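# Load two glove boxes from cart into wall dispenser

## Task

Take the two fresh glove boxes off the cart and place them in the vacant slots of the wall-mounted glove dispenser (the cart and the pedal bin may be moved). Afterwards release them and back the robot away; the robot must not tip over or finish leaning, or the task fails.

## Robot and tools

Robot: a Hello Robot Stretch 4, one arm only. It has an omni-wheel base, a lift that rides up a mast, an arm that telescopes straight forward, a three-joint wrist (yaw, pitch, roll) and a two-finger gripper. It stands about 1.6 m tall; the base rim lies within 0.23 m of the base origin. Loose objects may occasionally get nudged by something else.

Frames: the base frame sits on the floor under the base centre, x ahead, y to the left, z up. hand_pose is reported in it and marks a point between the fingers, 0.015 m back from the tips; with all wrist joints at zero its axes line up with the base frame. Treat the printed hand position as approximate. The odometry frame is where the base frame was when the scene began.

execute_actions: argument "actions" is a list holding one action or nothing (an empty list just reports state and images). "cameras" picks which images come back: head_camera, head_left_camera, head_right_camera, wrist_camera or all; omitted, null or ["all"] gives every camera, [] gives none. The "pictures" line lists the order of the returned images. An action may hold "base", "joints" or both, plus optional "pace" and "contact_limits"; alternatively it holds only "end_of_arm". All motions in an action begin together and may finish at different moments.
- base: exactly one relative move, measured from where the base last reported itself. {"translate_m": d} drives straight, metres, forward positive, -2 to 2. {"strafe_m": d} slides sideways, metres, left positive, -2 to 2. {"rotate_rad": d} spins in place, radians, counter-clockwise (left) positive, -3.2 to 3.2.
- joints: absolute targets by name, each a single number. lift_m 0 to 1.2 m; arm_m 0 to 0.55 m extension; wrist_yaw_rad -1.134 to 4.276 (0 straight ahead, positive turns left, 3.14 stowed backward, past 3.4 the arm may block it); wrist_pitch_rad -1.117 to 4.259 (0 level, 1.57 pointing down); wrist_roll_rad -1.117 to 4.259 (0 puts the fingers level with each other; positive rotates clockwise as seen from behind the gripper); gripper_m 0 to 0.08 m finger gap. Tolerances for done: lift and arm ±0.004, yaw and roll ±0.02, pitch ±0.05, gripper ±0.002. Targets past a range get clipped and the result notes it; any other bad value or unknown key rejects the whole call with no motion.
- pace: "slow", "default", "fast" or "max"; base speeds 0.1/0.3/0.4/0.6 m/s and 1/2/3/4 rad/s. With the lift above 0.2 the base is slowed further, down to 0.3 m/s and 1 rad/s at full height.
- contact_limits: only {"arm_m": value}, 0 (gentlest) to 0.75 (firmest), default 0.5; the arm halts with contact_stop when it pushes that hard.
- {"end_of_arm": "enable_torque"} re-powers any wrist or gripper motor that shut itself off; it then holds its current place.
A joint or base left out of an action may keep driving toward an earlier target without the status showing it. Once a result reports a stop, later execute_actions, wait and finished_scene calls in the same reply are skipped.

wait: {"seconds": 0 to 10}; issues nothing new, the world keeps running, and you get the usual state and images back. zoom_image: {"camera": name, "region": [x0, y0, x1, y1]} in pixels of that camera's newest full image, origin top-left, at most 504 by 504. finished_scene: {"scene": number of the current scene}; irreversible, reports success, and the goal must still hold. Replying with no tool call ends everything. The simulation also advances while you are composing a reply; the robot keeps its last command meanwhile.

Cameras: head_camera on the mast top looks forward and downward (turn the base to aim it), 420x560. head_left_camera and head_right_camera are fisheyes beside it, 420x672, aimed more steeply down and showing the base and arm. wrist_camera, 616x392, looks along the fingers, whose tips appear near the image bottom.

Result lines: lidar_m has 12 rough ranges in metres from the base origin, 30-degree sectors starting straight ahead and going counter-clockwise (4th left, 7th behind, 10th right); "-" means nothing seen or closer than 0.25 m. It sees roughly 0.15 m up to robot height, misses glass, thin legs and much behind. wrist_depth_mm is a 7x7 grid of median depths, 100 to 2000 mm, read from top left, including the robot's own parts. base_odometry is wheel-based, heading -3.142 to 3.142, left positive. If turned_by_wheels and turned_by_imu differ by over about 0.1 rad, the base collided or slipped. base_tilt is in degrees, forward and right positive, with a fixed offset up to about 1.5. base_status and joint_status: "done", "off_target" (resting short and possibly still pushing), "contact_stop_at_<key>" (hit something; lift, arm or wheels go slack), "limit_stop_at_<name>", "time_out", "torque_fault". on_its_own lists uncommanded behaviour; "held at" there is the held target, not the position. motor_effort is percent of maximum, positive toward larger joint values, bracket is the action's peak; wheel_0, wheel_1, wheel_2 positive means turning right.

Gripping: command a gap smaller than the box to squeeze; after contact the fingers only aim slightly past the touch point. Holding reads off_target and a nonzero gripper effort; done usually means empty. Effort staying beyond about 50 from zero faults the motor and may drop the box; recover with enable_torque.

Cautions: limit_stop_at_tilt appears above 6 degrees of lean and freezes lift, arm and wheels. Avoid driving or turning with over 1 kg held and arm_m above 0.2, especially at fast paces, and avoid sustained shoves, high gripper positions and big contact limits. Wrist motors fault if pressed against something or holding about 2.7 kg level. Self-collision stops (limit_stop_at_own_body) can occur with pitch below -0.2 and roll below -0.4 or above 4. To unfold at the start, send lift_m 0.4 with wrist_yaw_rad 0. Set boxes down gently, avoid hard hits and drops, then open the gripper and back off.

Each tool is called after "Request:" in YAML: its name, and indented under it one key for each argument.

## Session

Request:
execute_actions:
  actions: []

Scene clock: 0.00 s.
base_odometry: x=+0.000 y=+0.000 heading=+0.000 (m, m, rad; odometry frame)
turned_by_wheels: +0.000 (rad since the last result)
turned_by_imu: +0.000 (rad since the last result)
base_tilt: forward=+0.1 right=+0.0 (deg)
lidar_m: 2.20 1.83 2.55 2.22 2.24 1.79 0.90 0.90 1.07 2.12 2.07 2.47
base_status: not commanded
joint_positions: lift_m=+0.213 arm_m=-0.001 wrist_yaw_rad=+3.057 wrist_pitch_rad=+0.001 wrist_roll_rad=+0.018 gripper_m=+0.040
joint_status: not commanded
motor_effort: lift_m=+20 arm_m=-1 wrist_yaw_rad=-1 wrist_pitch_rad=-9 wrist_roll_rad=-2 gripper_m=+0 wheel_0=+0 wheel_1=-1 wheel_2=+0 (%)
hand_pose: x=-0.0345 y=+0.1052 z=+0.3910 quat_wxyz=(+0.043, +0.000, +0.009, +0.999) (m; base frame)
wrist_depth_mm: 148 150 1430 1863 1983 - - / - 149 1078 1756 1921 - - / - 126 202 1808 1983 - - / 108 146 242 1808 1863 - - / 145 991 1098 1808 1983 - - / 946 1008 1078 1464 1808 1921 1756 / 976 1025 111 1118 135 1182 1118
pictures: head_camera, head_left_camera, head_right_camera, wrist_camera
Images, in order (width x height): head_camera 420x560, head_left_camera 420x672, head_right_camera 420x672, wrist_camera 616x392.

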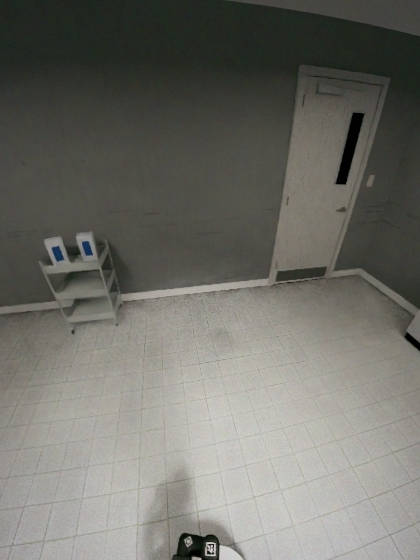

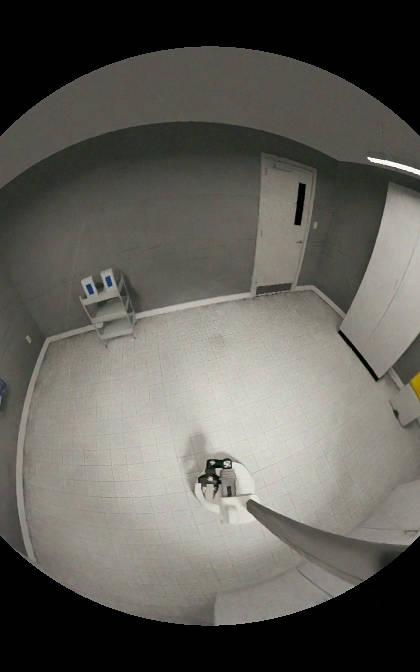

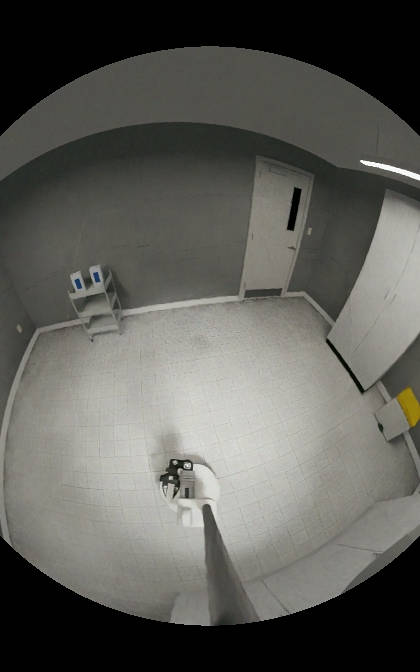

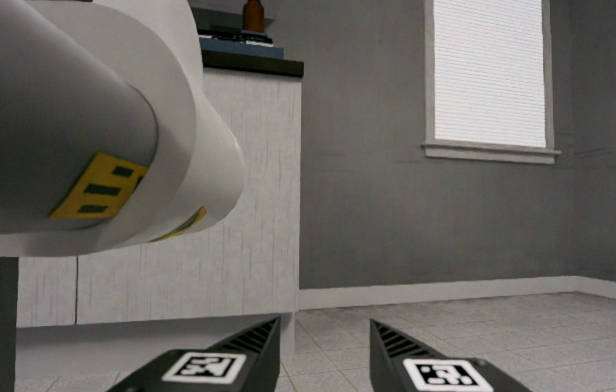

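Something blue on left wall; look.

Request:
execute_actions:
  actions:
    - {"base":{"rotate_rad":1.3},"joints":{"lift_m":0.8,"wrist_yaw_rad":0,"gripper_m":0.08}}

Scene clock: 8.43 s.
base_odometry: x=+0.000 y=+0.000 heading=+1.299 (m, m, rad; odometry frame)
turned_by_wheels: +1.299 (rad since the last result)
turned_by_imu: +1.272 (rad since the last result)
base_tilt: forward=+0.0 right=+0.0 (deg)
lidar_m: 2.21 2.21 2.13 0.97 0.92 0.97 1.35 2.06 2.12 2.28 2.05 1.83
base_status: done
joint_positions: lift_m=+0.800 arm_m=-0.001 wrist_yaw_rad=+0.001 wrist_pitch_rad=+0.001 wrist_roll_rad=+0.018 gripper_m=+0.080
joint_status: all done
motor_effort: lift_m=+23(24) arm_m=-1(1) wrist_yaw_rad=-2(8) wrist_pitch_rad=-9(9) wrist_roll_rad=-1(1) gripper_m=+1(1) wheel_0=-3(8) wheel_1=-5(7) wheel_2=-3(9) (%)
hand_pose: x=+0.3827 y=-0.0873 z=+0.9777 quat_wxyz=(+1.000, +0.009, +0.001, +0.000) (m; base frame)
wrist_depth_mm: 1756 1983 - - - - 1863 / 1756 1921 - - - - 1983 / 1708 1983 - - - - 1921 / 1708 1921 - - - - 1921 / 1756 1863 - - - - 1921 / 1756 1863 - - - - 1863 / 1708 110 140 - - 125 1708
pictures: head_camera, head_left_camera, head_right_camera, wrist_camera
Images, in order (width x height): head_camera 420x560, head_left_camera 420x672, head_right_camera 420x672, wrist_camera 616x392.

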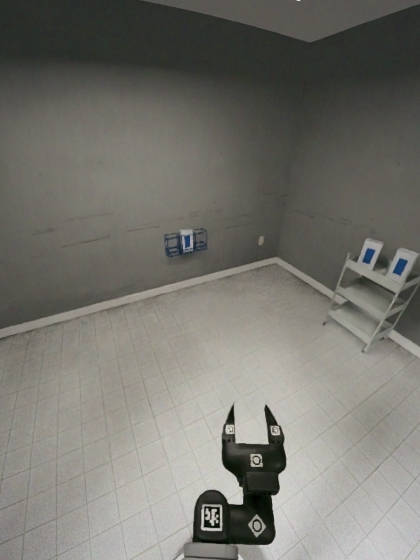

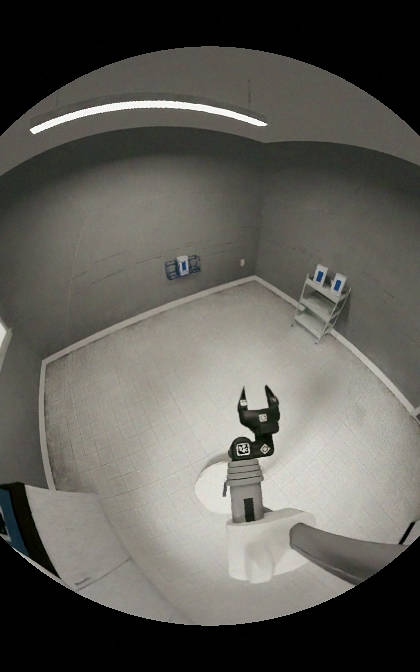

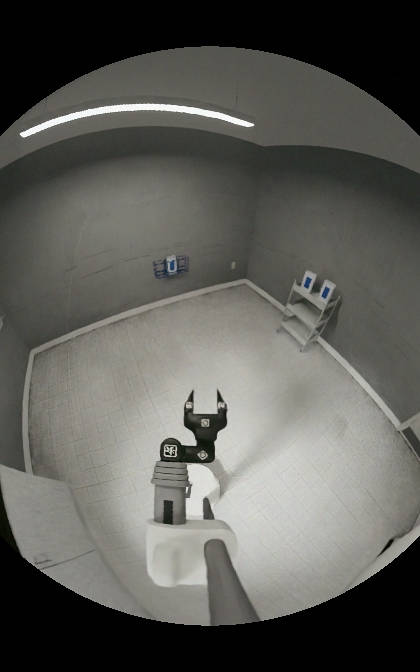

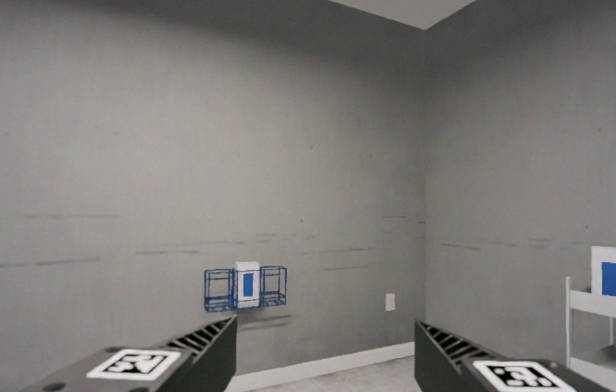

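Request:
execute_actions:
  actions:
    - {"base":{"rotate_rad":-1.1},"joints":{"lift_m":0.75}}
  cameras: []

Request:
execute_actions:
  actions:
    - {"base":{"strafe_m":0.8}}
  cameras: []

Request:
execute_actions:
  actions:
    - {"base":{"translate_m":0.8}}

Scene clock: 20.33 s.
base_odometry: x=+0.000 y=+0.000 heading=+0.200 (m, m, rad; odometry frame)
turned_by_wheels: -1.099 (rad since the last result)
turned_by_imu: -1.077 (rad since the last result)
base_tilt: forward=-0.1 right=+0.1 (deg)
lidar_m: 2.19 1.84 2.20 2.22 2.26 0.96 0.92 0.92 1.26 2.06 2.12 2.29
base_status: done
joint_positions: lift_m=+0.750 arm_m=-0.001 wrist_yaw_rad=+0.000 wrist_pitch_rad=+0.001 wrist_roll_rad=+0.018 gripper_m=+0.080
joint_status: all done
motor_effort: lift_m=+19(21) arm_m=-1(1) wrist_yaw_rad=+0(2) wrist_pitch_rad=-9(9) wrist_roll_rad=-2(2) gripper_m=+1(1) wheel_0=+3(8) wheel_1=+5(11) wheel_2=+3(9) (%)
hand_pose: x=+0.3827 y=-0.0874 z=+0.9280 quat_wxyz=(+1.000, +0.009, +0.001, +0.000) (m; base frame)
wrist_depth_mm: - - - - - - - / - - - - - - 1983 / - - - - - 1983 1983 / - - - 1983 - 1983 1983 / 1983 1756 - - - 1983 - / 1983 1921 - 1983 - - 1983 / - 110 141 1983 1983 125 1983
pictures: none
No camera images: the call's "cameras" was empty. Leave "cameras" out to get every camera's image.

Scene clock: 24.33 s.
base_odometry: x=-0.159 y=+0.784 heading=+0.200 (m, m, rad; odometry frame)
turned_by_wheels: +0.000 (rad since the last result)
turned_by_imu: +0.002 (rad since the last result)
base_tilt: forward=+0.1 right=+0.2 (deg)
lidar_m: 1.73 2.08 1.44 1.41 1.45 1.65 1.55 1.04 1.30 2.86 2.93 2.29
base_status: done
joint_positions: lift_m=+0.750 arm_m=-0.001 wrist_yaw_rad=+0.000 wrist_pitch_rad=+0.001 wrist_roll_rad=+0.018 gripper_m=+0.080
joint_status: not commanded
motor_effort: lift_m=+19(18) arm_m=-1(1) wrist_yaw_rad=-1(1) wrist_pitch_rad=-9(9) wrist_roll_rad=-2(2) gripper_m=+1(1) wheel_0=+0(11) wheel_1=+2(12) wheel_2=+0(4) (%)
hand_pose: x=+0.3827 y=-0.0874 z=+0.9280 quat_wxyz=(+1.000, +0.009, +0.001, +0.000) (m; base frame)
wrist_depth_mm: - - - - - - - / - - - - 1983 1983 1983 / 1983 - 1983 - - - - / 1983 1983 - - 1983 1983 1983 / - 1921 1983 1756 1983 - 1921 / - 1983 - 1863 1921 1983 1921 / - 110 140 1756 1921 125 1983
pictures: none
No camera images: the call's "cameras" was empty. Leave "cameras" out to get every camera's image.

Scene clock: 28.47 s.
base_odometry: x=+0.625 y=+0.943 heading=+0.201 (m, m, rad; odometry frame)
turned_by_wheels: +0.000 (rad since the last result)
turned_by_imu: +0.000 (rad since the last result)
base_tilt: forward=+0.1 right=+0.1 (deg)
lidar_m: 0.94 0.96 1.51 1.33 1.49 2.02 1.90 1.78 2.42 2.81 2.01 1.45
base_status: done
joint_positions: lift_m=+0.750 arm_m=-0.001 wrist_yaw_rad=+0.000 wrist_pitch_rad=+0.001 wrist_roll_rad=+0.018 gripper_m=+0.080
joint_status: not commanded
motor_effort: lift_m=+19(19) arm_m=-1(1) wrist_yaw_rad=-1(2) wrist_pitch_rad=-9(9) wrist_roll_rad=-2(2) gripper_m=+2(2) wheel_0=+1(8) wheel_1=+4(8) wheel_2=-1(12) (%)
hand_pose: x=+0.3827 y=-0.0874 z=+0.9280 quat_wxyz=(+1.000, +0.009, +0.001, +0.000) (m; base frame)
wrist_depth_mm: 1205 1229 1182 1229 1205 1182 1182 / 1182 1229 1229 1205 1160 1182 1205 / 1205 1205 1182 1205 1182 1182 1160 / 1205 1205 1182 1182 1182 1182 1182 / 1182 1160 1182 1205 1182 1160 1160 / 1160 1182 842 891 1182 1182 1160 / 1182 110 140 723 715 125 1182
pictures: head_camera, head_left_camera, head_right_camera, wrist_camera
Images, in order (width x height): head_camera 420x560, head_left_camera 420x672, head_right_camera 420x672, wrist_camera 616x392.

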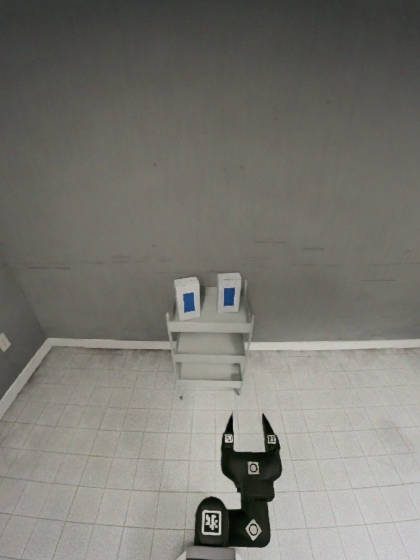

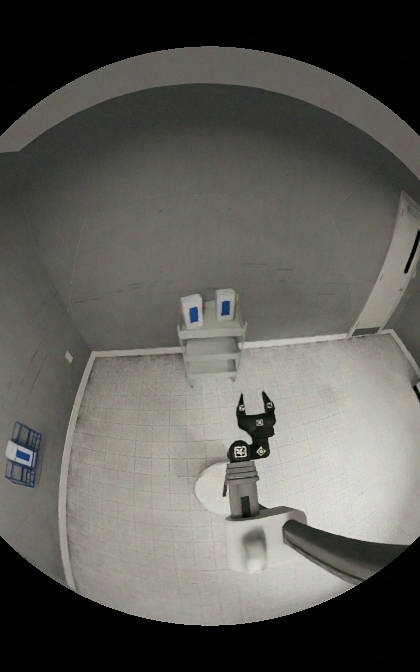

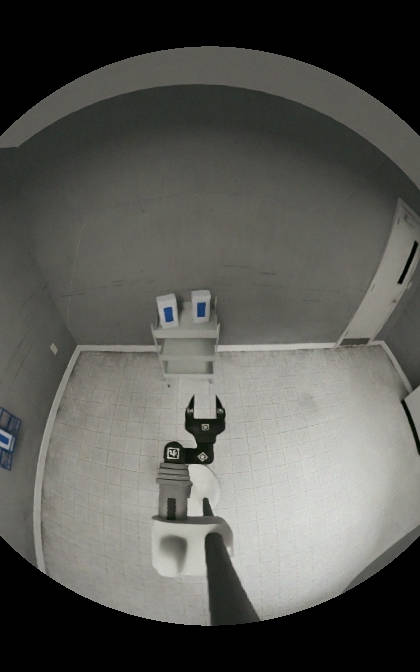

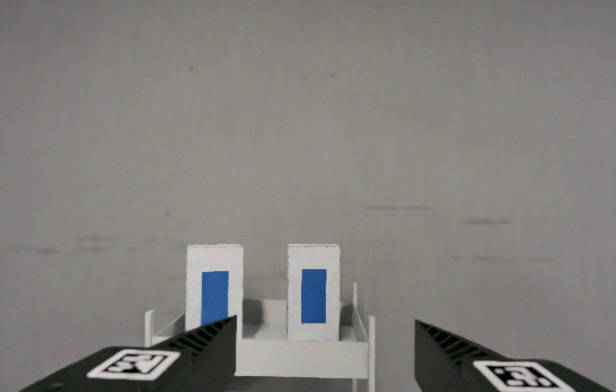

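Request:
execute_actions:
  actions:
    - {"base":{"translate_m":0.55},"joints":{"lift_m":1.1,"wrist_pitch_rad":1.57,"wrist_roll_rad":1.57,"arm_m":0.35}}

Scene clock: 36.57 s.
base_odometry: x=+1.164 y=+1.053 heading=+0.201 (m, m, rad; odometry frame)
turned_by_wheels: +0.000 (rad since the last result)
turned_by_imu: +0.000 (rad since the last result)
base_tilt: forward=+0.0 right=+0.1 (deg)
lidar_m: 0.39 0.42 1.13 1.45 1.43 2.05 2.33 2.38 2.94 2.82 1.23 0.42
base_status: done
joint_positions: lift_m=+1.100 arm_m=+0.349 wrist_yaw_rad=+0.000 wrist_pitch_rad=+1.569 wrist_roll_rad=+1.570 gripper_m=+0.080
joint_status: all done
motor_effort: lift_m=+22(23) arm_m=+6(7) wrist_yaw_rad=-1(2) wrist_pitch_rad=+1(9) wrist_roll_rad=-2(2) gripper_m=+2(2) wheel_0=+1(5) wheel_1=+5(8) wheel_2=-1(8) (%)
hand_pose: x=+0.5200 y=-0.0874 z=+1.0654 quat_wxyz=(+0.501, +0.500, +0.500, -0.499) (m; base frame)
wrist_depth_mm: 427 627 1205 1281 1229 1229 1205 / 433 634 1160 1255 1281 1255 1205 / 424 627 1160 1229 1229 1205 1205 / 430 585 569 559 1205 1229 1205 / 430 591 315 554 549 976 960 / 427 591 315 544 549 976 976 / 424 110 141 544 539 124 1205
pictures: head_camera, head_left_camera, head_right_camera, wrist_camera
Images, in order (width x height): head_camera 420x560, head_left_camera 420x672, head_right_camera 420x672, wrist_camera 616x392.

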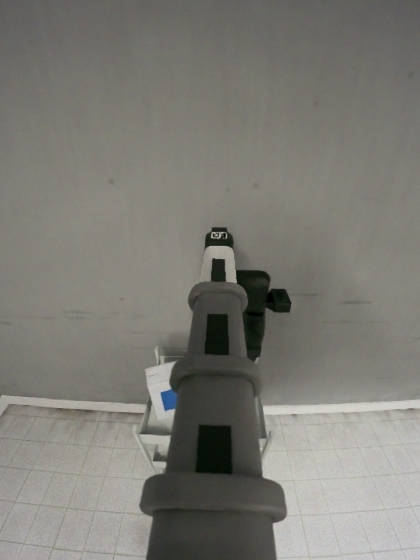

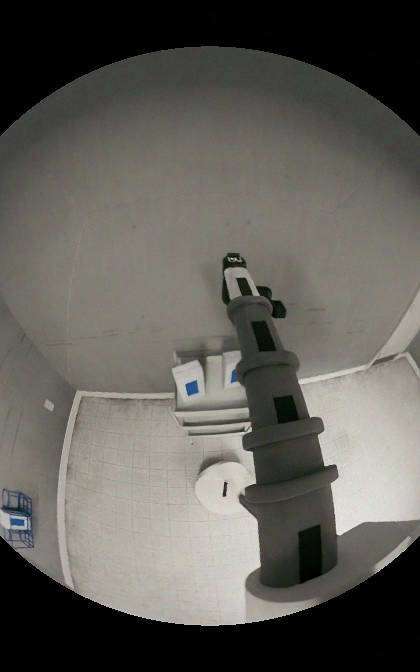

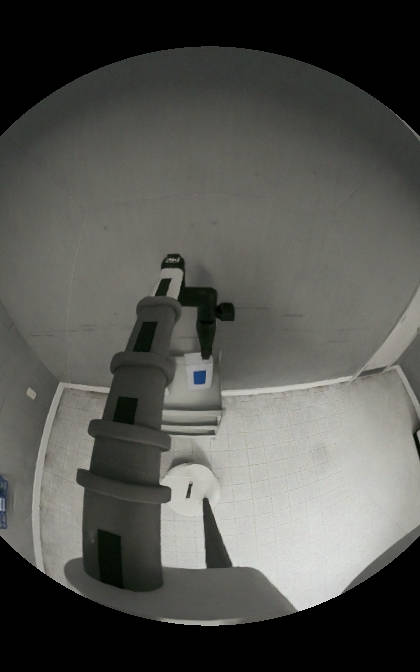

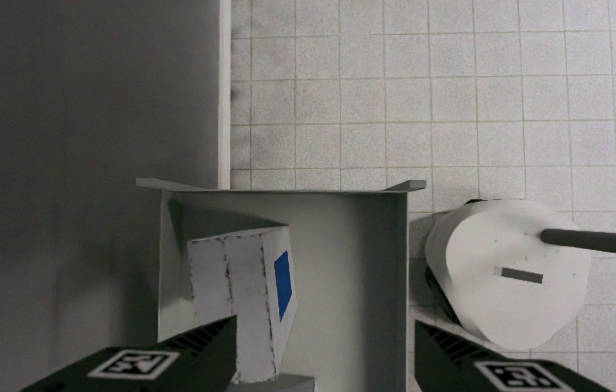

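Request:
execute_actions:
  actions:
    - {"base":{"strafe_m":0.04},"joints":{"lift_m":1.0,"wrist_roll_rad":1.48,"arm_m":0.418}}
  cameras: ["wrist_camera","head_right_camera"]

Scene clock: 51.97 s.
base_odometry: x=+1.156 y=+1.092 heading=+0.201 (m, m, rad; odometry frame)
turned_by_wheels: +0.000 (rad since the last result)
turned_by_imu: +0.000 (rad since the last result)
base_tilt: forward=+0.0 right=+0.0 (deg)
lidar_m: 0.39 0.41 1.13 1.41 1.38 1.99 2.36 2.38 2.97 2.87 1.22 0.42
base_status: done
joint_positions: lift_m=+1.000 arm_m=+0.417 wrist_yaw_rad=+0.000 wrist_pitch_rad=+1.570 wrist_roll_rad=+1.480 gripper_m=+0.080
joint_status: all done
motor_effort: lift_m=+18(23) arm_m=+6(7) wrist_yaw_rad=-1(1) wrist_pitch_rad=-1(1) wrist_roll_rad=-2(3) gripper_m=+1(1) wheel_0=+0(10) wheel_1=+3(10) wheel_2=+0(4) (%)
hand_pose: x=+0.5879 y=-0.0874 z=+0.9658 quat_wxyz=(+0.522, +0.477, +0.522, -0.477) (m; base frame)
wrist_depth_mm: 317 452 788 1160 1160 1138 1118 / 322 462 809 1138 1138 1138 1078 / 325 477 462 1160 1118 1138 1098 / 330 488 459 216 452 445 1098 / 334 500 455 214 449 449 891 / 343 504 442 213 449 442 878 / 347 110 140 212 442 124 854
pictures: head_right_camera, wrist_camera
Images, in order (width x height): head_right_camera 420x672, wrist_camera 616x392.

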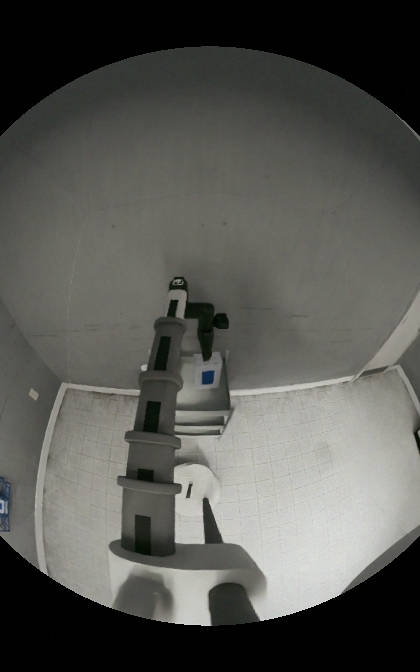

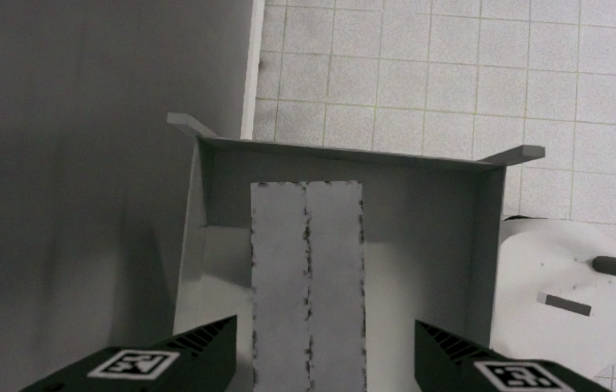

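Request:
execute_actions:
  actions:
    - {"joints":{"lift_m":0.975,"wrist_roll_rad":1.455,"arm_m":0.428}}
  cameras: ["wrist_camera"]

Request:
execute_actions:
  actions:
    - {"joints":{"lift_m":0.92},"pace":"slow"}
  cameras: ["wrist_camera","head_right_camera"]

Scene clock: 59.10 s.
base_odometry: x=+1.156 y=+1.092 heading=+0.201 (m, m, rad; odometry frame)
turned_by_wheels: +0.000 (rad since the last result)
turned_by_imu: +0.000 (rad since the last result)
base_tilt: forward=+0.0 right=+0.1 (deg)
lidar_m: 0.40 0.42 1.12 1.41 1.38 1.96 2.33 2.37 2.97 2.86 1.21 0.41
base_status: not commanded
joint_positions: lift_m=+0.975 arm_m=+0.427 wrist_yaw_rad=+0.000 wrist_pitch_rad=+1.570 wrist_roll_rad=+1.455 gripper_m=+0.080
joint_status: all done
motor_effort: lift_m=+17(18) arm_m=+7(7) wrist_yaw_rad=-1(1) wrist_pitch_rad=-1(1) wrist_roll_rad=-2(2) gripper_m=+2(2) wheel_0=+0(0) wheel_1=+3(2) wheel_2=+0(0) (%)
hand_pose: x=+0.5979 y=-0.0874 z=+0.9408 quat_wxyz=(+0.528, +0.471, +0.528, -0.470) (m; base frame)
wrist_depth_mm: 300 424 732 1138 1078 1098 1098 / 303 439 759 1118 1138 1118 1078 / 312 449 436 436 1118 1098 1078 / 317 466 436 191 424 421 1060 / 324 480 433 189 424 421 854 / 330 492 433 189 418 424 854 / 332 110 140 187 186 125 854
pictures: wrist_camera
Images, in order (width x height): wrist_camera 616x392.

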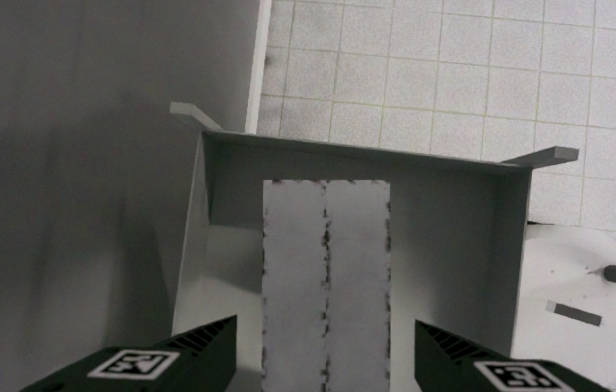

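Scene clock: 60.43 s.
base_odometry: x=+1.156 y=+1.092 heading=+0.201 (m, m, rad; odometry frame)
turned_by_wheels: +0.000 (rad since the last result)
turned_by_imu: +0.000 (rad since the last result)
base_tilt: forward=+0.1 right=+0.2 (deg)
lidar_m: 0.39 0.42 1.15 1.42 1.39 1.98 2.36 2.37 2.98 2.86 1.22 0.42
base_status: not commanded
joint_positions: lift_m=+0.920 arm_m=+0.427 wrist_yaw_rad=+0.000 wrist_pitch_rad=+1.570 wrist_roll_rad=+1.455 gripper_m=+0.080
joint_status: all done
motor_effort: lift_m=+17(17) arm_m=+7(6) wrist_yaw_rad=+1(0) wrist_pitch_rad=+0(1) wrist_roll_rad=-2(2) gripper_m=+2(2) wheel_0=+0(0) wheel_1=+3(3) wheel_2=+0(0) (%)
hand_pose: x=+0.5979 y=-0.0874 z=+0.8858 quat_wxyz=(+0.528, +0.471, +0.528, -0.470) (m; base frame)
wrist_depth_mm: 300 424 732 1060 1042 1025 1025 / 303 410 778 1042 1060 1042 1025 / 310 449 379 379 375 1042 1008 / 317 433 370 136 135 366 683 / 324 442 377 134 133 368 788 / 330 430 375 134 133 362 788 / 334 110 134 133 132 124 778
pictures: head_right_camera, wrist_camera
Images, in order (width x height): head_right_camera 420x672, wrist_camera 616x392.

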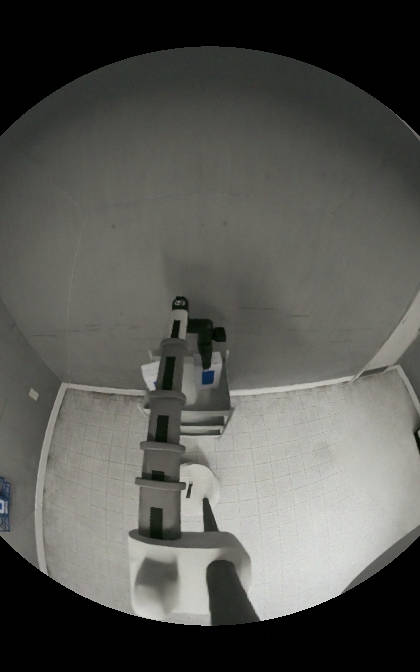

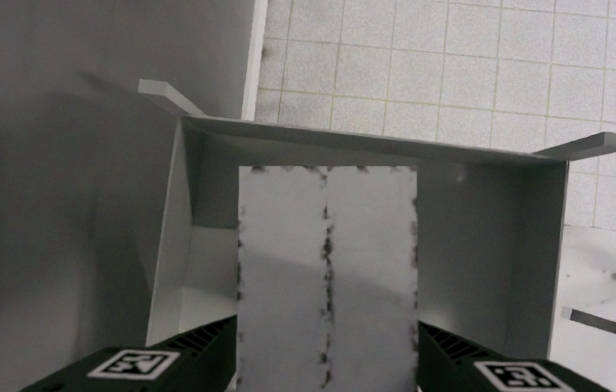

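Request:
execute_actions:
  actions:
    - {"joints":{"gripper_m":0.04}}
  cameras: []

Request:
execute_actions:
  actions:
    - {"joints":{"lift_m":1.05},"pace":"slow"}
  cameras: ["wrist_camera","head_right_camera"]

Scene clock: 66.70 s.
base_odometry: x=+1.156 y=+1.092 heading=+0.201 (m, m, rad; odometry frame)
turned_by_wheels: +0.000 (rad since the last result)
turned_by_imu: +0.000 (rad since the last result)
base_tilt: forward=+0.1 right=+0.1 (deg)
lidar_m: 0.38 0.40 1.14 1.41 1.39 2.00 2.35 2.37 2.98 2.86 1.21 0.42
base_status: not commanded
joint_positions: lift_m=+0.920 arm_m=+0.427 wrist_yaw_rad=+0.000 wrist_pitch_rad=+1.570 wrist_roll_rad=+1.455 gripper_m=+0.060
joint_status: gripper_m off_target (ended at +0.060, target +0.040)
on_its_own: gripper_m is held at +0.056, not at your +0.040, by its contact guard: the fingers met something
motor_effort: lift_m=+17(17) arm_m=+7(7) wrist_yaw_rad=+0(0) wrist_pitch_rad=+0(1) wrist_roll_rad=-2(1) gripper_m=-29(26) wheel_0=+0(0) wheel_1=+3(3) wheel_2=+0(0) (%)
hand_pose: x=+0.5979 y=-0.0874 z=+0.8858 quat_wxyz=(+0.528, +0.470, +0.528, -0.470) (m; base frame)
wrist_depth_mm: 301 421 723 1078 1042 1078 1060 / 303 410 778 1060 1060 1060 1025 / 310 452 379 375 375 1025 1025 / 317 436 375 135 135 370 676 / 324 442 375 135 134 366 778 / 329 436 375 134 132 364 778 / 338 353 132 133 131 135 788
pictures: none
No camera images: the call's "cameras" was empty. Leave "cameras" out to get every camera's image.

Scene clock: 68.60 s.
base_odometry: x=+1.156 y=+1.092 heading=+0.201 (m, m, rad; odometry frame)
turned_by_wheels: +0.000 (rad since the last result)
turned_by_imu: +0.000 (rad since the last result)
base_tilt: forward=+0.0 right=+0.1 (deg)
lidar_m: 0.39 0.41 1.14 1.40 1.38 2.00 2.35 2.37 2.97 2.86 1.22 0.41
base_status: not commanded
joint_positions: lift_m=+1.050 arm_m=+0.427 wrist_yaw_rad=+0.000 wrist_pitch_rad=+1.570 wrist_roll_rad=+1.455 gripper_m=+0.060
joint_status: all done
on_its_own: gripper_m is held at +0.056, not at your +0.040, by its contact guard: the fingers met something
motor_effort: lift_m=+25(27) arm_m=+7(6) wrist_yaw_rad=+0(1) wrist_pitch_rad=-1(1) wrist_roll_rad=-2(1) gripper_m=-30(30) wheel_0=+0(0) wheel_1=+2(3) wheel_2=+0(0) (%)
hand_pose: x=+0.5979 y=-0.0874 z=+1.0151 quat_wxyz=(+0.528, +0.471, +0.528, -0.470) (m; base frame)
wrist_depth_mm: 301 424 732 1205 1182 1205 1182 / 304 439 768 1182 1182 1160 1160 / 312 452 647 1182 1182 1138 1138 / 319 462 512 137 136 496 1138 / 324 480 504 136 135 492 917 / 332 496 484 134 133 931 904 / 342 418 132 133 132 135 904
pictures: head_right_camera, wrist_camera
Images, in order (width x height): head_right_camera 420x672, wrist_camera 616x392.

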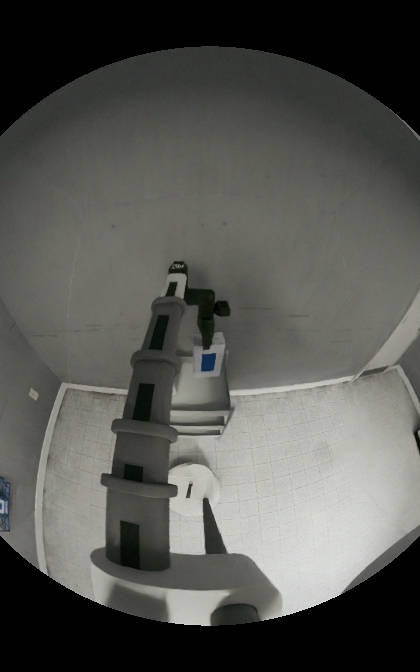

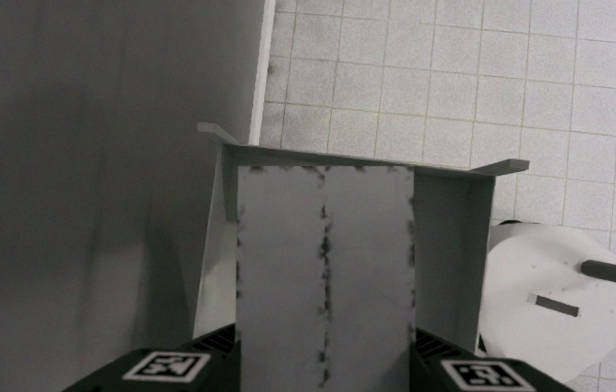

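Request:
execute_actions:
  actions:
    - {"base":{"translate_m":-0.5},"joints":{"arm_m":0.2,"wrist_roll_rad":1.57}}
  cameras: []

Request:
execute_actions:
  actions:
    - {"base":{"rotate_rad":1.6},"pace":"slow"}
  cameras: []

Request:
execute_actions:
  actions:
    - {"base":{"translate_m":0.65}}

Scene clock: 79.37 s.
base_odometry: x=+0.666 y=+0.992 heading=+0.201 (m, m, rad; odometry frame)
turned_by_wheels: +0.000 (rad since the last result)
turned_by_imu: +0.000 (rad since the last result)
base_tilt: forward=+0.1 right=-0.1 (deg)
lidar_m: 0.32 1.36 1.47 1.29 1.44 1.97 2.13 1.85 2.49 2.86 1.95 0.33
base_status: done
joint_positions: lift_m=+1.050 arm_m=+0.201 wrist_yaw_rad=+0.000 wrist_pitch_rad=+1.570 wrist_roll_rad=+1.570 gripper_m=+0.060
joint_status: all done
on_its_own: gripper_m is held at +0.056, not at your +0.040, by its contact guard: the fingers met something
motor_effort: lift_m=+25(25) arm_m=-6(8) wrist_yaw_rad=+0(3) wrist_pitch_rad=-1(3) wrist_roll_rad=+0(3) gripper_m=-29(29) wheel_0=-1(7) wheel_1=-5(10) wheel_2=+1(8) (%)
hand_pose: x=+0.3722 y=-0.0874 z=+1.0152 quat_wxyz=(+0.500, +0.500, +0.500, -0.500) (m; base frame)
wrist_depth_mm: 1255 1229 1229 1205 1182 1160 1182 / 1229 1229 1229 1182 1182 1205 1160 / 1205 1205 1229 1205 1182 1160 1138 / 820 1060 1182 137 137 1138 1182 / 788 1078 1205 136 135 904 1042 / 788 1060 1182 135 134 931 1118 / 778 891 132 133 132 135 1118
pictures: none
No camera images: the call's "cameras" was empty. Leave "cameras" out to get every camera's image.

Scene clock: 82.23 s.
base_odometry: x=+0.666 y=+0.993 heading=+1.800 (m, m, rad; odometry frame)
turned_by_wheels: +1.599 (rad since the last result)
turned_by_imu: +1.566 (rad since the last result)
base_tilt: forward=+0.1 right=+0.2 (deg)
lidar_m: 0.31 1.44 1.97 1.88 1.84 2.56 2.91 1.90 0.90 0.88 1.37 0.34
base_status: done
joint_positions: lift_m=+1.050 arm_m=+0.201 wrist_yaw_rad=+0.000 wrist_pitch_rad=+1.570 wrist_roll_rad=+1.570 gripper_m=+0.060
joint_status: not commanded
on_its_own: gripper_m is held at +0.056, not at your +0.040, by its contact guard: the fingers met something
motor_effort: lift_m=+24(25) arm_m=-6(7) wrist_yaw_rad=-1(1) wrist_pitch_rad=+0(1) wrist_roll_rad=+0(3) gripper_m=-28(29) wheel_0=-3(8) wheel_1=-4(6) wheel_2=-3(7) (%)
hand_pose: x=+0.3723 y=-0.0874 z=+1.0152 quat_wxyz=(+0.501, +0.500, +0.500, -0.499) (m; base frame)
wrist_depth_mm: 1281 1205 1229 1205 1182 1160 1182 / 1229 1255 1205 1182 1205 1182 1182 / 1229 1229 1205 1205 1205 1182 1138 / 1229 1205 1182 138 137 1138 1138 / 1182 1160 1182 136 135 931 1042 / 1205 1205 1182 135 134 946 1138 / 1182 1229 132 133 132 135 1118
pictures: none
No camera images: the call's "cameras" was empty. Leave "cameras" out to get every camera's image.

Scene clock: 85.90 s.
base_odometry: x=+0.518 y=+1.625 heading=+1.800 (m, m, rad; odometry frame)
turned_by_wheels: +0.000 (rad since the last result)
turned_by_imu: +0.000 (rad since the last result)
base_tilt: forward=+0.1 right=+0.0 (deg)
lidar_m: 0.32 0.67 1.08 2.39 2.14 2.59 3.85 1.27 0.99 1.31 1.08 0.34
base_status: done
joint_positions: lift_m=+1.050 arm_m=+0.201 wrist_yaw_rad=+0.000 wrist_pitch_rad=+1.570 wrist_roll_rad=+1.570 gripper_m=+0.060
joint_status: not commanded
on_its_own: gripper_m is held at +0.056, not at your +0.040, by its contact guard: the fingers met something
motor_effort: lift_m=+24(24) arm_m=-6(6) wrist_yaw_rad=+0(0) wrist_pitch_rad=+0(0) wrist_roll_rad=-1(1) gripper_m=-29(28) wheel_0=+1(7) wheel_1=+5(10) wheel_2=-1(7) (%)
hand_pose: x=+0.3722 y=-0.0874 z=+1.0152 quat_wxyz=(+0.500, +0.500, +0.500, -0.500) (m; base frame)
wrist_depth_mm: 517 750 1182 1255 1205 1182 1160 / 512 759 1229 1205 1182 1160 1160 / 521 768 1182 1182 1182 1160 1138 / 521 723 1098 138 136 1182 1138 / 521 768 1118 136 135 931 1008 / 477 621 1118 135 134 917 1118 / 433 469 132 133 132 136 1118
pictures: head_camera, head_left_camera, head_right_camera, wrist_camera
Images, in order (width x height): head_camera 420x560, head_left_camera 420x672, head_right_camera 420x672, wrist_camera 616x392.

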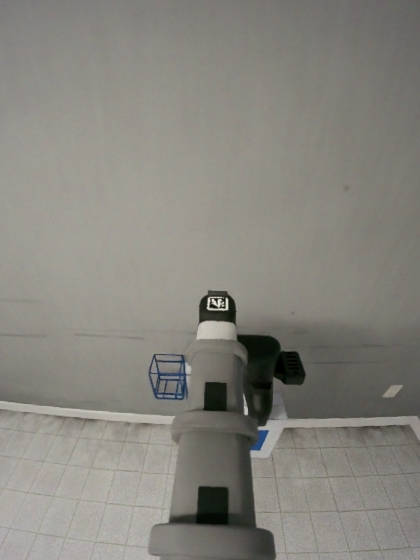

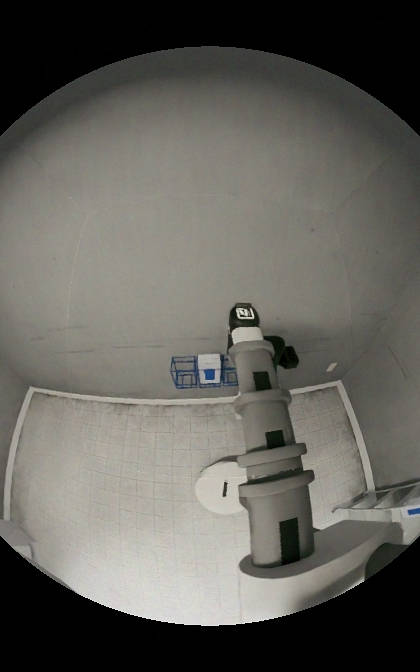

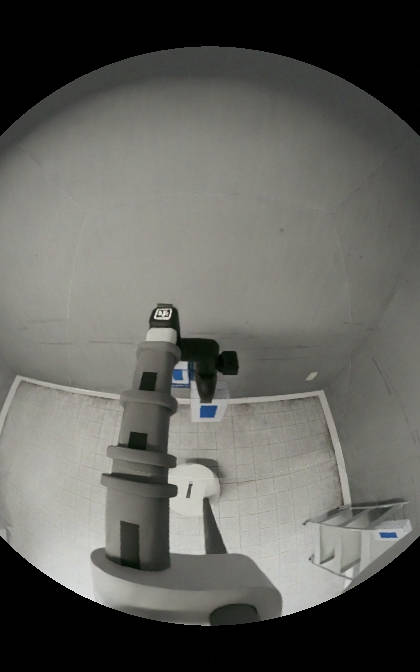

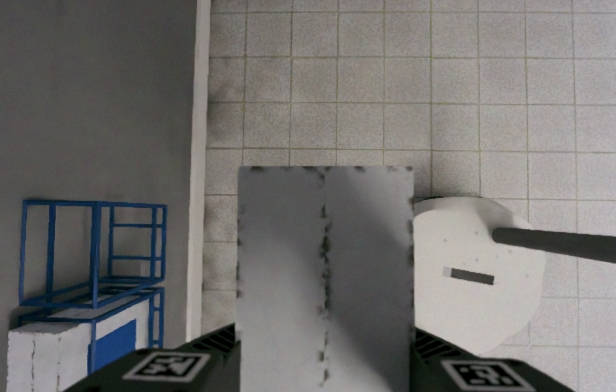

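Request:
execute_actions:
  actions:
    - {"base":{"strafe_m":0.022},"joints":{"arm_m":0.46},"contact_limits":{"arm_m":0.2}}

Scene clock: 95.33 s.
base_odometry: x=+0.497 y=+1.620 heading=+1.800 (m, m, rad; odometry frame)
turned_by_wheels: +0.000 (rad since the last result)
turned_by_imu: +0.000 (rad since the last result)
base_tilt: forward=+0.1 right=+0.2 (deg)
lidar_m: 0.57 0.67 1.06 2.37 2.10 2.53 3.75 1.93 1.00 1.33 1.07 0.59
base_status: done
joint_positions: lift_m=+1.050 arm_m=+0.459 wrist_yaw_rad=+0.000 wrist_pitch_rad=+1.570 wrist_roll_rad=+1.570 gripper_m=+0.060
joint_status: all done
on_its_own: gripper_m is held at +0.056, not at your +0.040, by its contact guard: the fingers met something
motor_effort: lift_m=+24(24) arm_m=+7(8) wrist_yaw_rad=-1(1) wrist_pitch_rad=+1(2) wrist_roll_rad=-2(0) gripper_m=-29(29) wheel_0=+0(9) wheel_1=+1(11) wheel_2=+0(2) (%)
contact_limits: arm_m 0.2
hand_pose: x=+0.6300 y=-0.0874 z=+1.0152 quat_wxyz=(+0.501, +0.500, +0.500, -0.499) (m; base frame)
wrist_depth_mm: 180 264 480 1205 1205 1160 1160 / 181 265 492 1182 1160 1205 1160 / 181 267 496 1205 1182 1182 1160 / 182 267 399 138 137 1138 1160 / 183 270 399 136 136 991 931 / 182 270 402 135 134 1118 917 / 182 225 132 133 132 135 1118
pictures: head_camera, head_left_camera, head_right_camera, wrist_camera
Images, in order (width x height): head_camera 420x560, head_left_camera 420x672, head_right_camera 420x672, wrist_camera 616x392.

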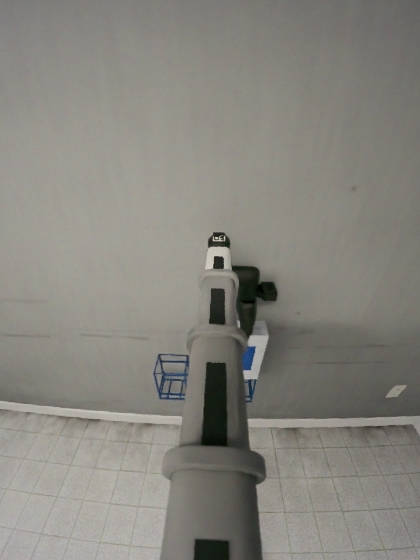

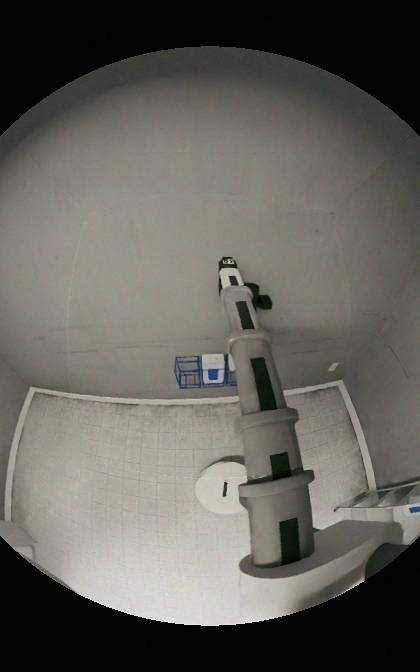

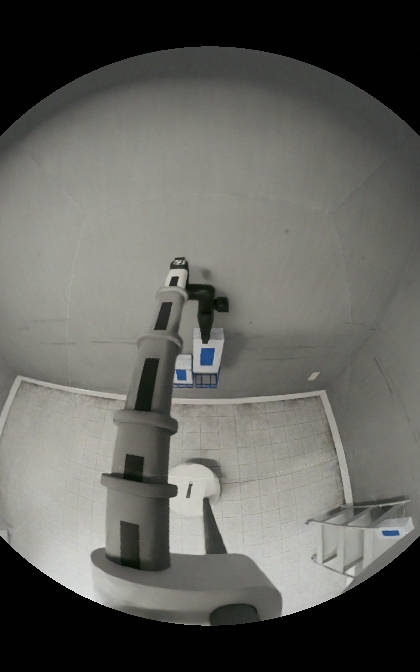

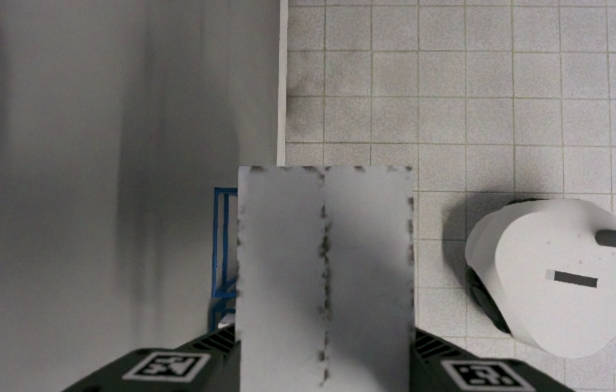

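Request:
execute_actions:
  actions:
    - {"base":{"strafe_m":0.012},"joints":{"arm_m":0.537,"lift_m":0.97},"contact_limits":{"arm_m":0.15},"pace":"slow"}

Request:
zoom_image:
  camera: "head_right_camera"
  region: [150,240,270,410]

Scene clock: 106.23 s.
base_odometry: x=+0.485 y=+1.617 heading=+1.801 (m, m, rad; odometry frame)
turned_by_wheels: +0.000 (rad since the last result)
turned_by_imu: +0.000 (rad since the last result)
base_tilt: forward=+0.0 right=+0.1 (deg)
lidar_m: 0.64 0.68 1.07 2.34 2.11 2.53 3.74 1.98 1.04 1.35 1.10 0.70
base_status: done
joint_positions: lift_m=+0.970 arm_m=+0.532 wrist_yaw_rad=-0.008 wrist_pitch_rad=+1.579 wrist_roll_rad=+1.569 gripper_m=+0.060
joint_status: arm_m contact_stop (moved +0.073 of +0.078); the others done
on_its_own: gripper_m is held at +0.056, not at your +0.040, by its contact guard: the fingers met something; arm_m is slack since a contact_stop (your +0.537 is given up); wrist_yaw_rad is at rest, and its effort (+22) is outside its rest range (-13 to +13); wrist_pitch_rad is at rest, and its effort (-27) is outside its rest range (-23 to +23)
motor_effort: lift_m=+20(23) arm_m=+0(17) wrist_yaw_rad=+22(26) wrist_pitch_rad=-27(35) wrist_roll_rad=+2(0) gripper_m=-29(29) wheel_0=+2(8) wheel_1=+5(7) wheel_2=-5(5) (%)
contact_limits: arm_m 0.15
hand_pose: x=+0.7006 y=-0.0874 z=+0.9356 quat_wxyz=(+0.496, +0.499, +0.501, -0.504) (m; base frame)
wrist_depth_mm: - 135 252 1118 1098 1098 1098 / 103 135 254 1098 1098 1078 1098 / 104 135 254 1098 1098 1098 1078 / 104 135 205 137 137 1078 1078 / 104 136 205 136 135 1078 854 / 104 136 206 134 134 1060 866 / 101 113 132 133 132 135 1060
pictures: head_camera, head_left_camera, head_right_camera, wrist_camera
Images, in order (width x height): head_camera 420x560, head_left_camera 420x672, head_right_camera 420x672, wrist_camera 616x392.

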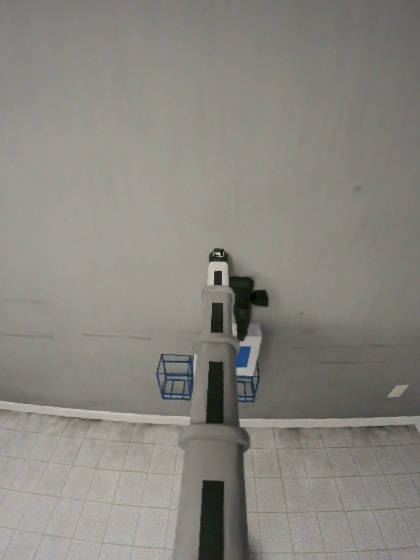

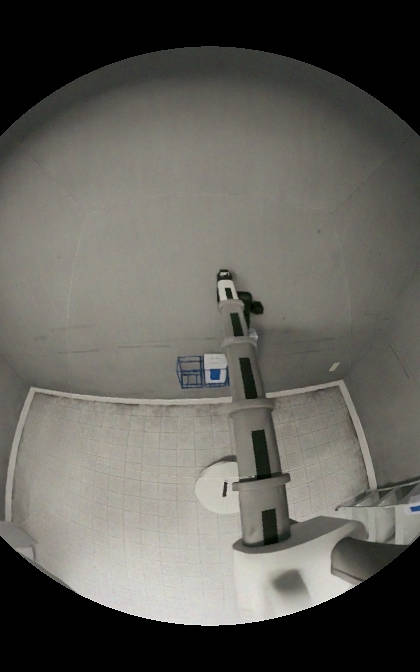

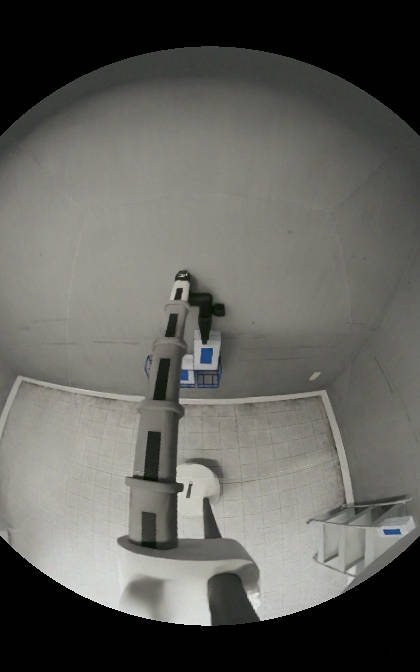

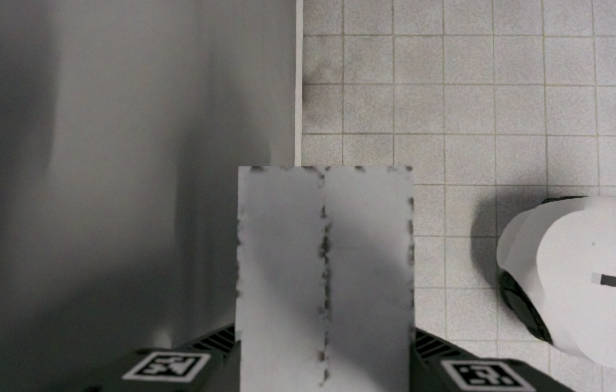

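Region (150, 240, 270, 410) of head_right_camera's 420x672 image, scaled by 2.965, with more detail than that image has; it fills the left 356 columns of this view, and the rest is white.

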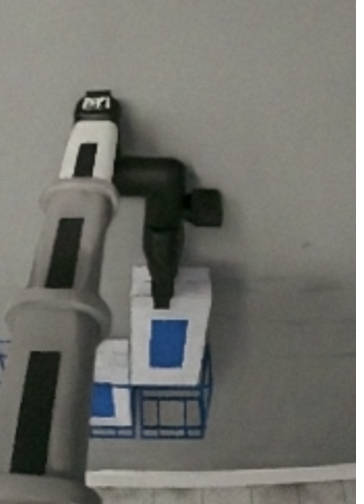

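Request:
execute_actions:
  actions:
    - {"base":{"strafe_m":-0.004},"joints":{"arm_m":0.508,"wrist_pitch_rad":1.47},"pace":"slow"}
  cameras: []

Request:
execute_actions:
  actions:
    - {"joints":{"lift_m":0.91},"pace":"slow"}
  cameras: ["wrist_camera","head_right_camera"]

Request:
zoom_image:
  camera: "head_right_camera"
  region: [150,270,270,410]

Scene clock: 118.13 s.
base_odometry: x=+0.489 y=+1.618 heading=+1.801 (m, m, rad; odometry frame)
turned_by_wheels: +0.000 (rad since the last result)
turned_by_imu: +0.003 (rad since the last result)
base_tilt: forward=+0.1 right=+0.0 (deg)
lidar_m: 0.64 0.68 1.08 2.37 2.12 2.52 3.73 1.93 1.00 1.34 1.07 0.79
base_status: done
joint_positions: lift_m=+0.970 arm_m=+0.509 wrist_yaw_rad=+0.000 wrist_pitch_rad=+1.471 wrist_roll_rad=+1.570 gripper_m=+0.060
joint_status: all done
on_its_own: gripper_m is held at +0.056, not at your +0.040, by its contact guard: the fingers met something
motor_effort: lift_m=+25(25) arm_m=-7(7) wrist_yaw_rad=+0(43) wrist_pitch_rad=-4(78) wrist_roll_rad=-1(4) gripper_m=-29(30) wheel_0=+2(11) wheel_1=+1(3) wheel_2=-3(6) (%)
hand_pose: x=+0.7012 y=-0.0874 z=+0.9362 quat_wxyz=(+0.524, +0.524, +0.475, -0.474) (m; base frame)
wrist_depth_mm: 105 135 220 569 1098 1060 1025 / 106 136 221 585 1078 1042 1025 / 106 136 222 591 1060 1060 1042 / 107 136 189 138 137 1042 1025 / 107 137 190 136 135 1008 878 / 107 138 190 135 134 1008 891 / 107 117 132 133 132 136 976
pictures: none
No camera images: the call's "cameras" was empty. Leave "cameras" out to get every camera's image.

Scene clock: 119.50 s.
base_odometry: x=+0.489 y=+1.618 heading=+1.800 (m, m, rad; odometry frame)
turned_by_wheels: -0.001 (rad since the last result)
turned_by_imu: -0.001 (rad since the last result)
base_tilt: forward=+0.0 right=+0.1 (deg)
lidar_m: 0.65 0.68 1.07 2.35 2.12 2.53 3.72 1.95 1.03 1.33 1.07 0.78
base_status: not commanded
joint_positions: lift_m=+0.911 arm_m=+0.509 wrist_yaw_rad=-0.002 wrist_pitch_rad=+1.470 wrist_roll_rad=+1.570 gripper_m=+0.061
joint_status: all done
on_its_own: gripper_m is held at +0.056, not at your +0.040, by its contact guard: the fingers met something
motor_effort: lift_m=+2(25) arm_m=-6(7) wrist_yaw_rad=+3(3) wrist_pitch_rad=+0(6) wrist_roll_rad=-2(0) gripper_m=-37(36) wheel_0=-5(5) wheel_1=+1(1) wheel_2=-5(5) (%)
hand_pose: x=+0.7013 y=-0.0875 z=+0.8781 quat_wxyz=(+0.525, +0.525, +0.474, -0.474) (m; base frame)
wrist_depth_mm: 106 132 212 530 1042 1008 991 / 107 133 212 530 1025 991 976 / 105 133 182 120 119 991 976 / 105 133 170 117 115 1008 946 / 105 133 117 114 113 991 946 / 105 133 113 111 110 991 946 / 105 114 110 109 107 135 931
pictures: head_right_camera, wrist_camera
Images, in order (width x height): head_right_camera 420x672, wrist_camera 616x392.

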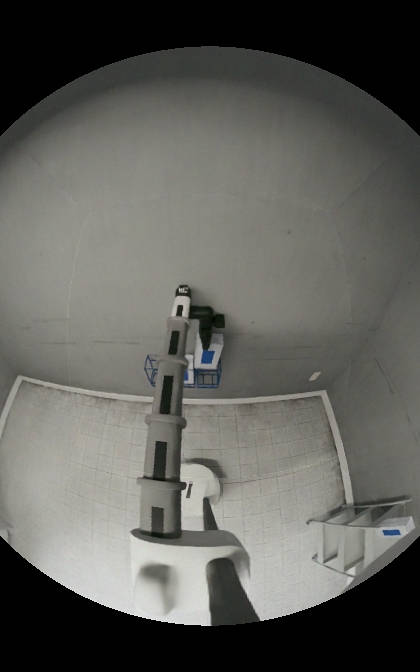

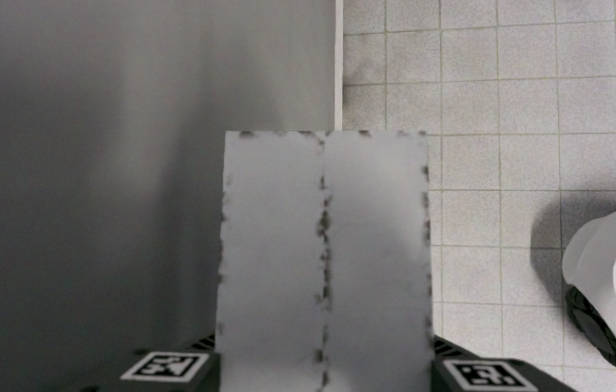

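Region (150, 270, 270, 410) of head_right_camera's 420x672 image, scaled by 3.600, with more detail than that image has; it fills the left 432 columns of this view, and the rest is white.

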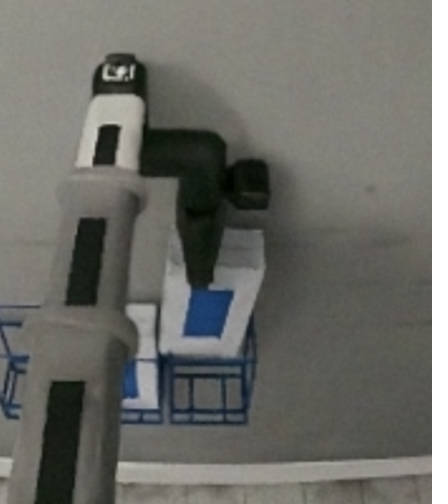

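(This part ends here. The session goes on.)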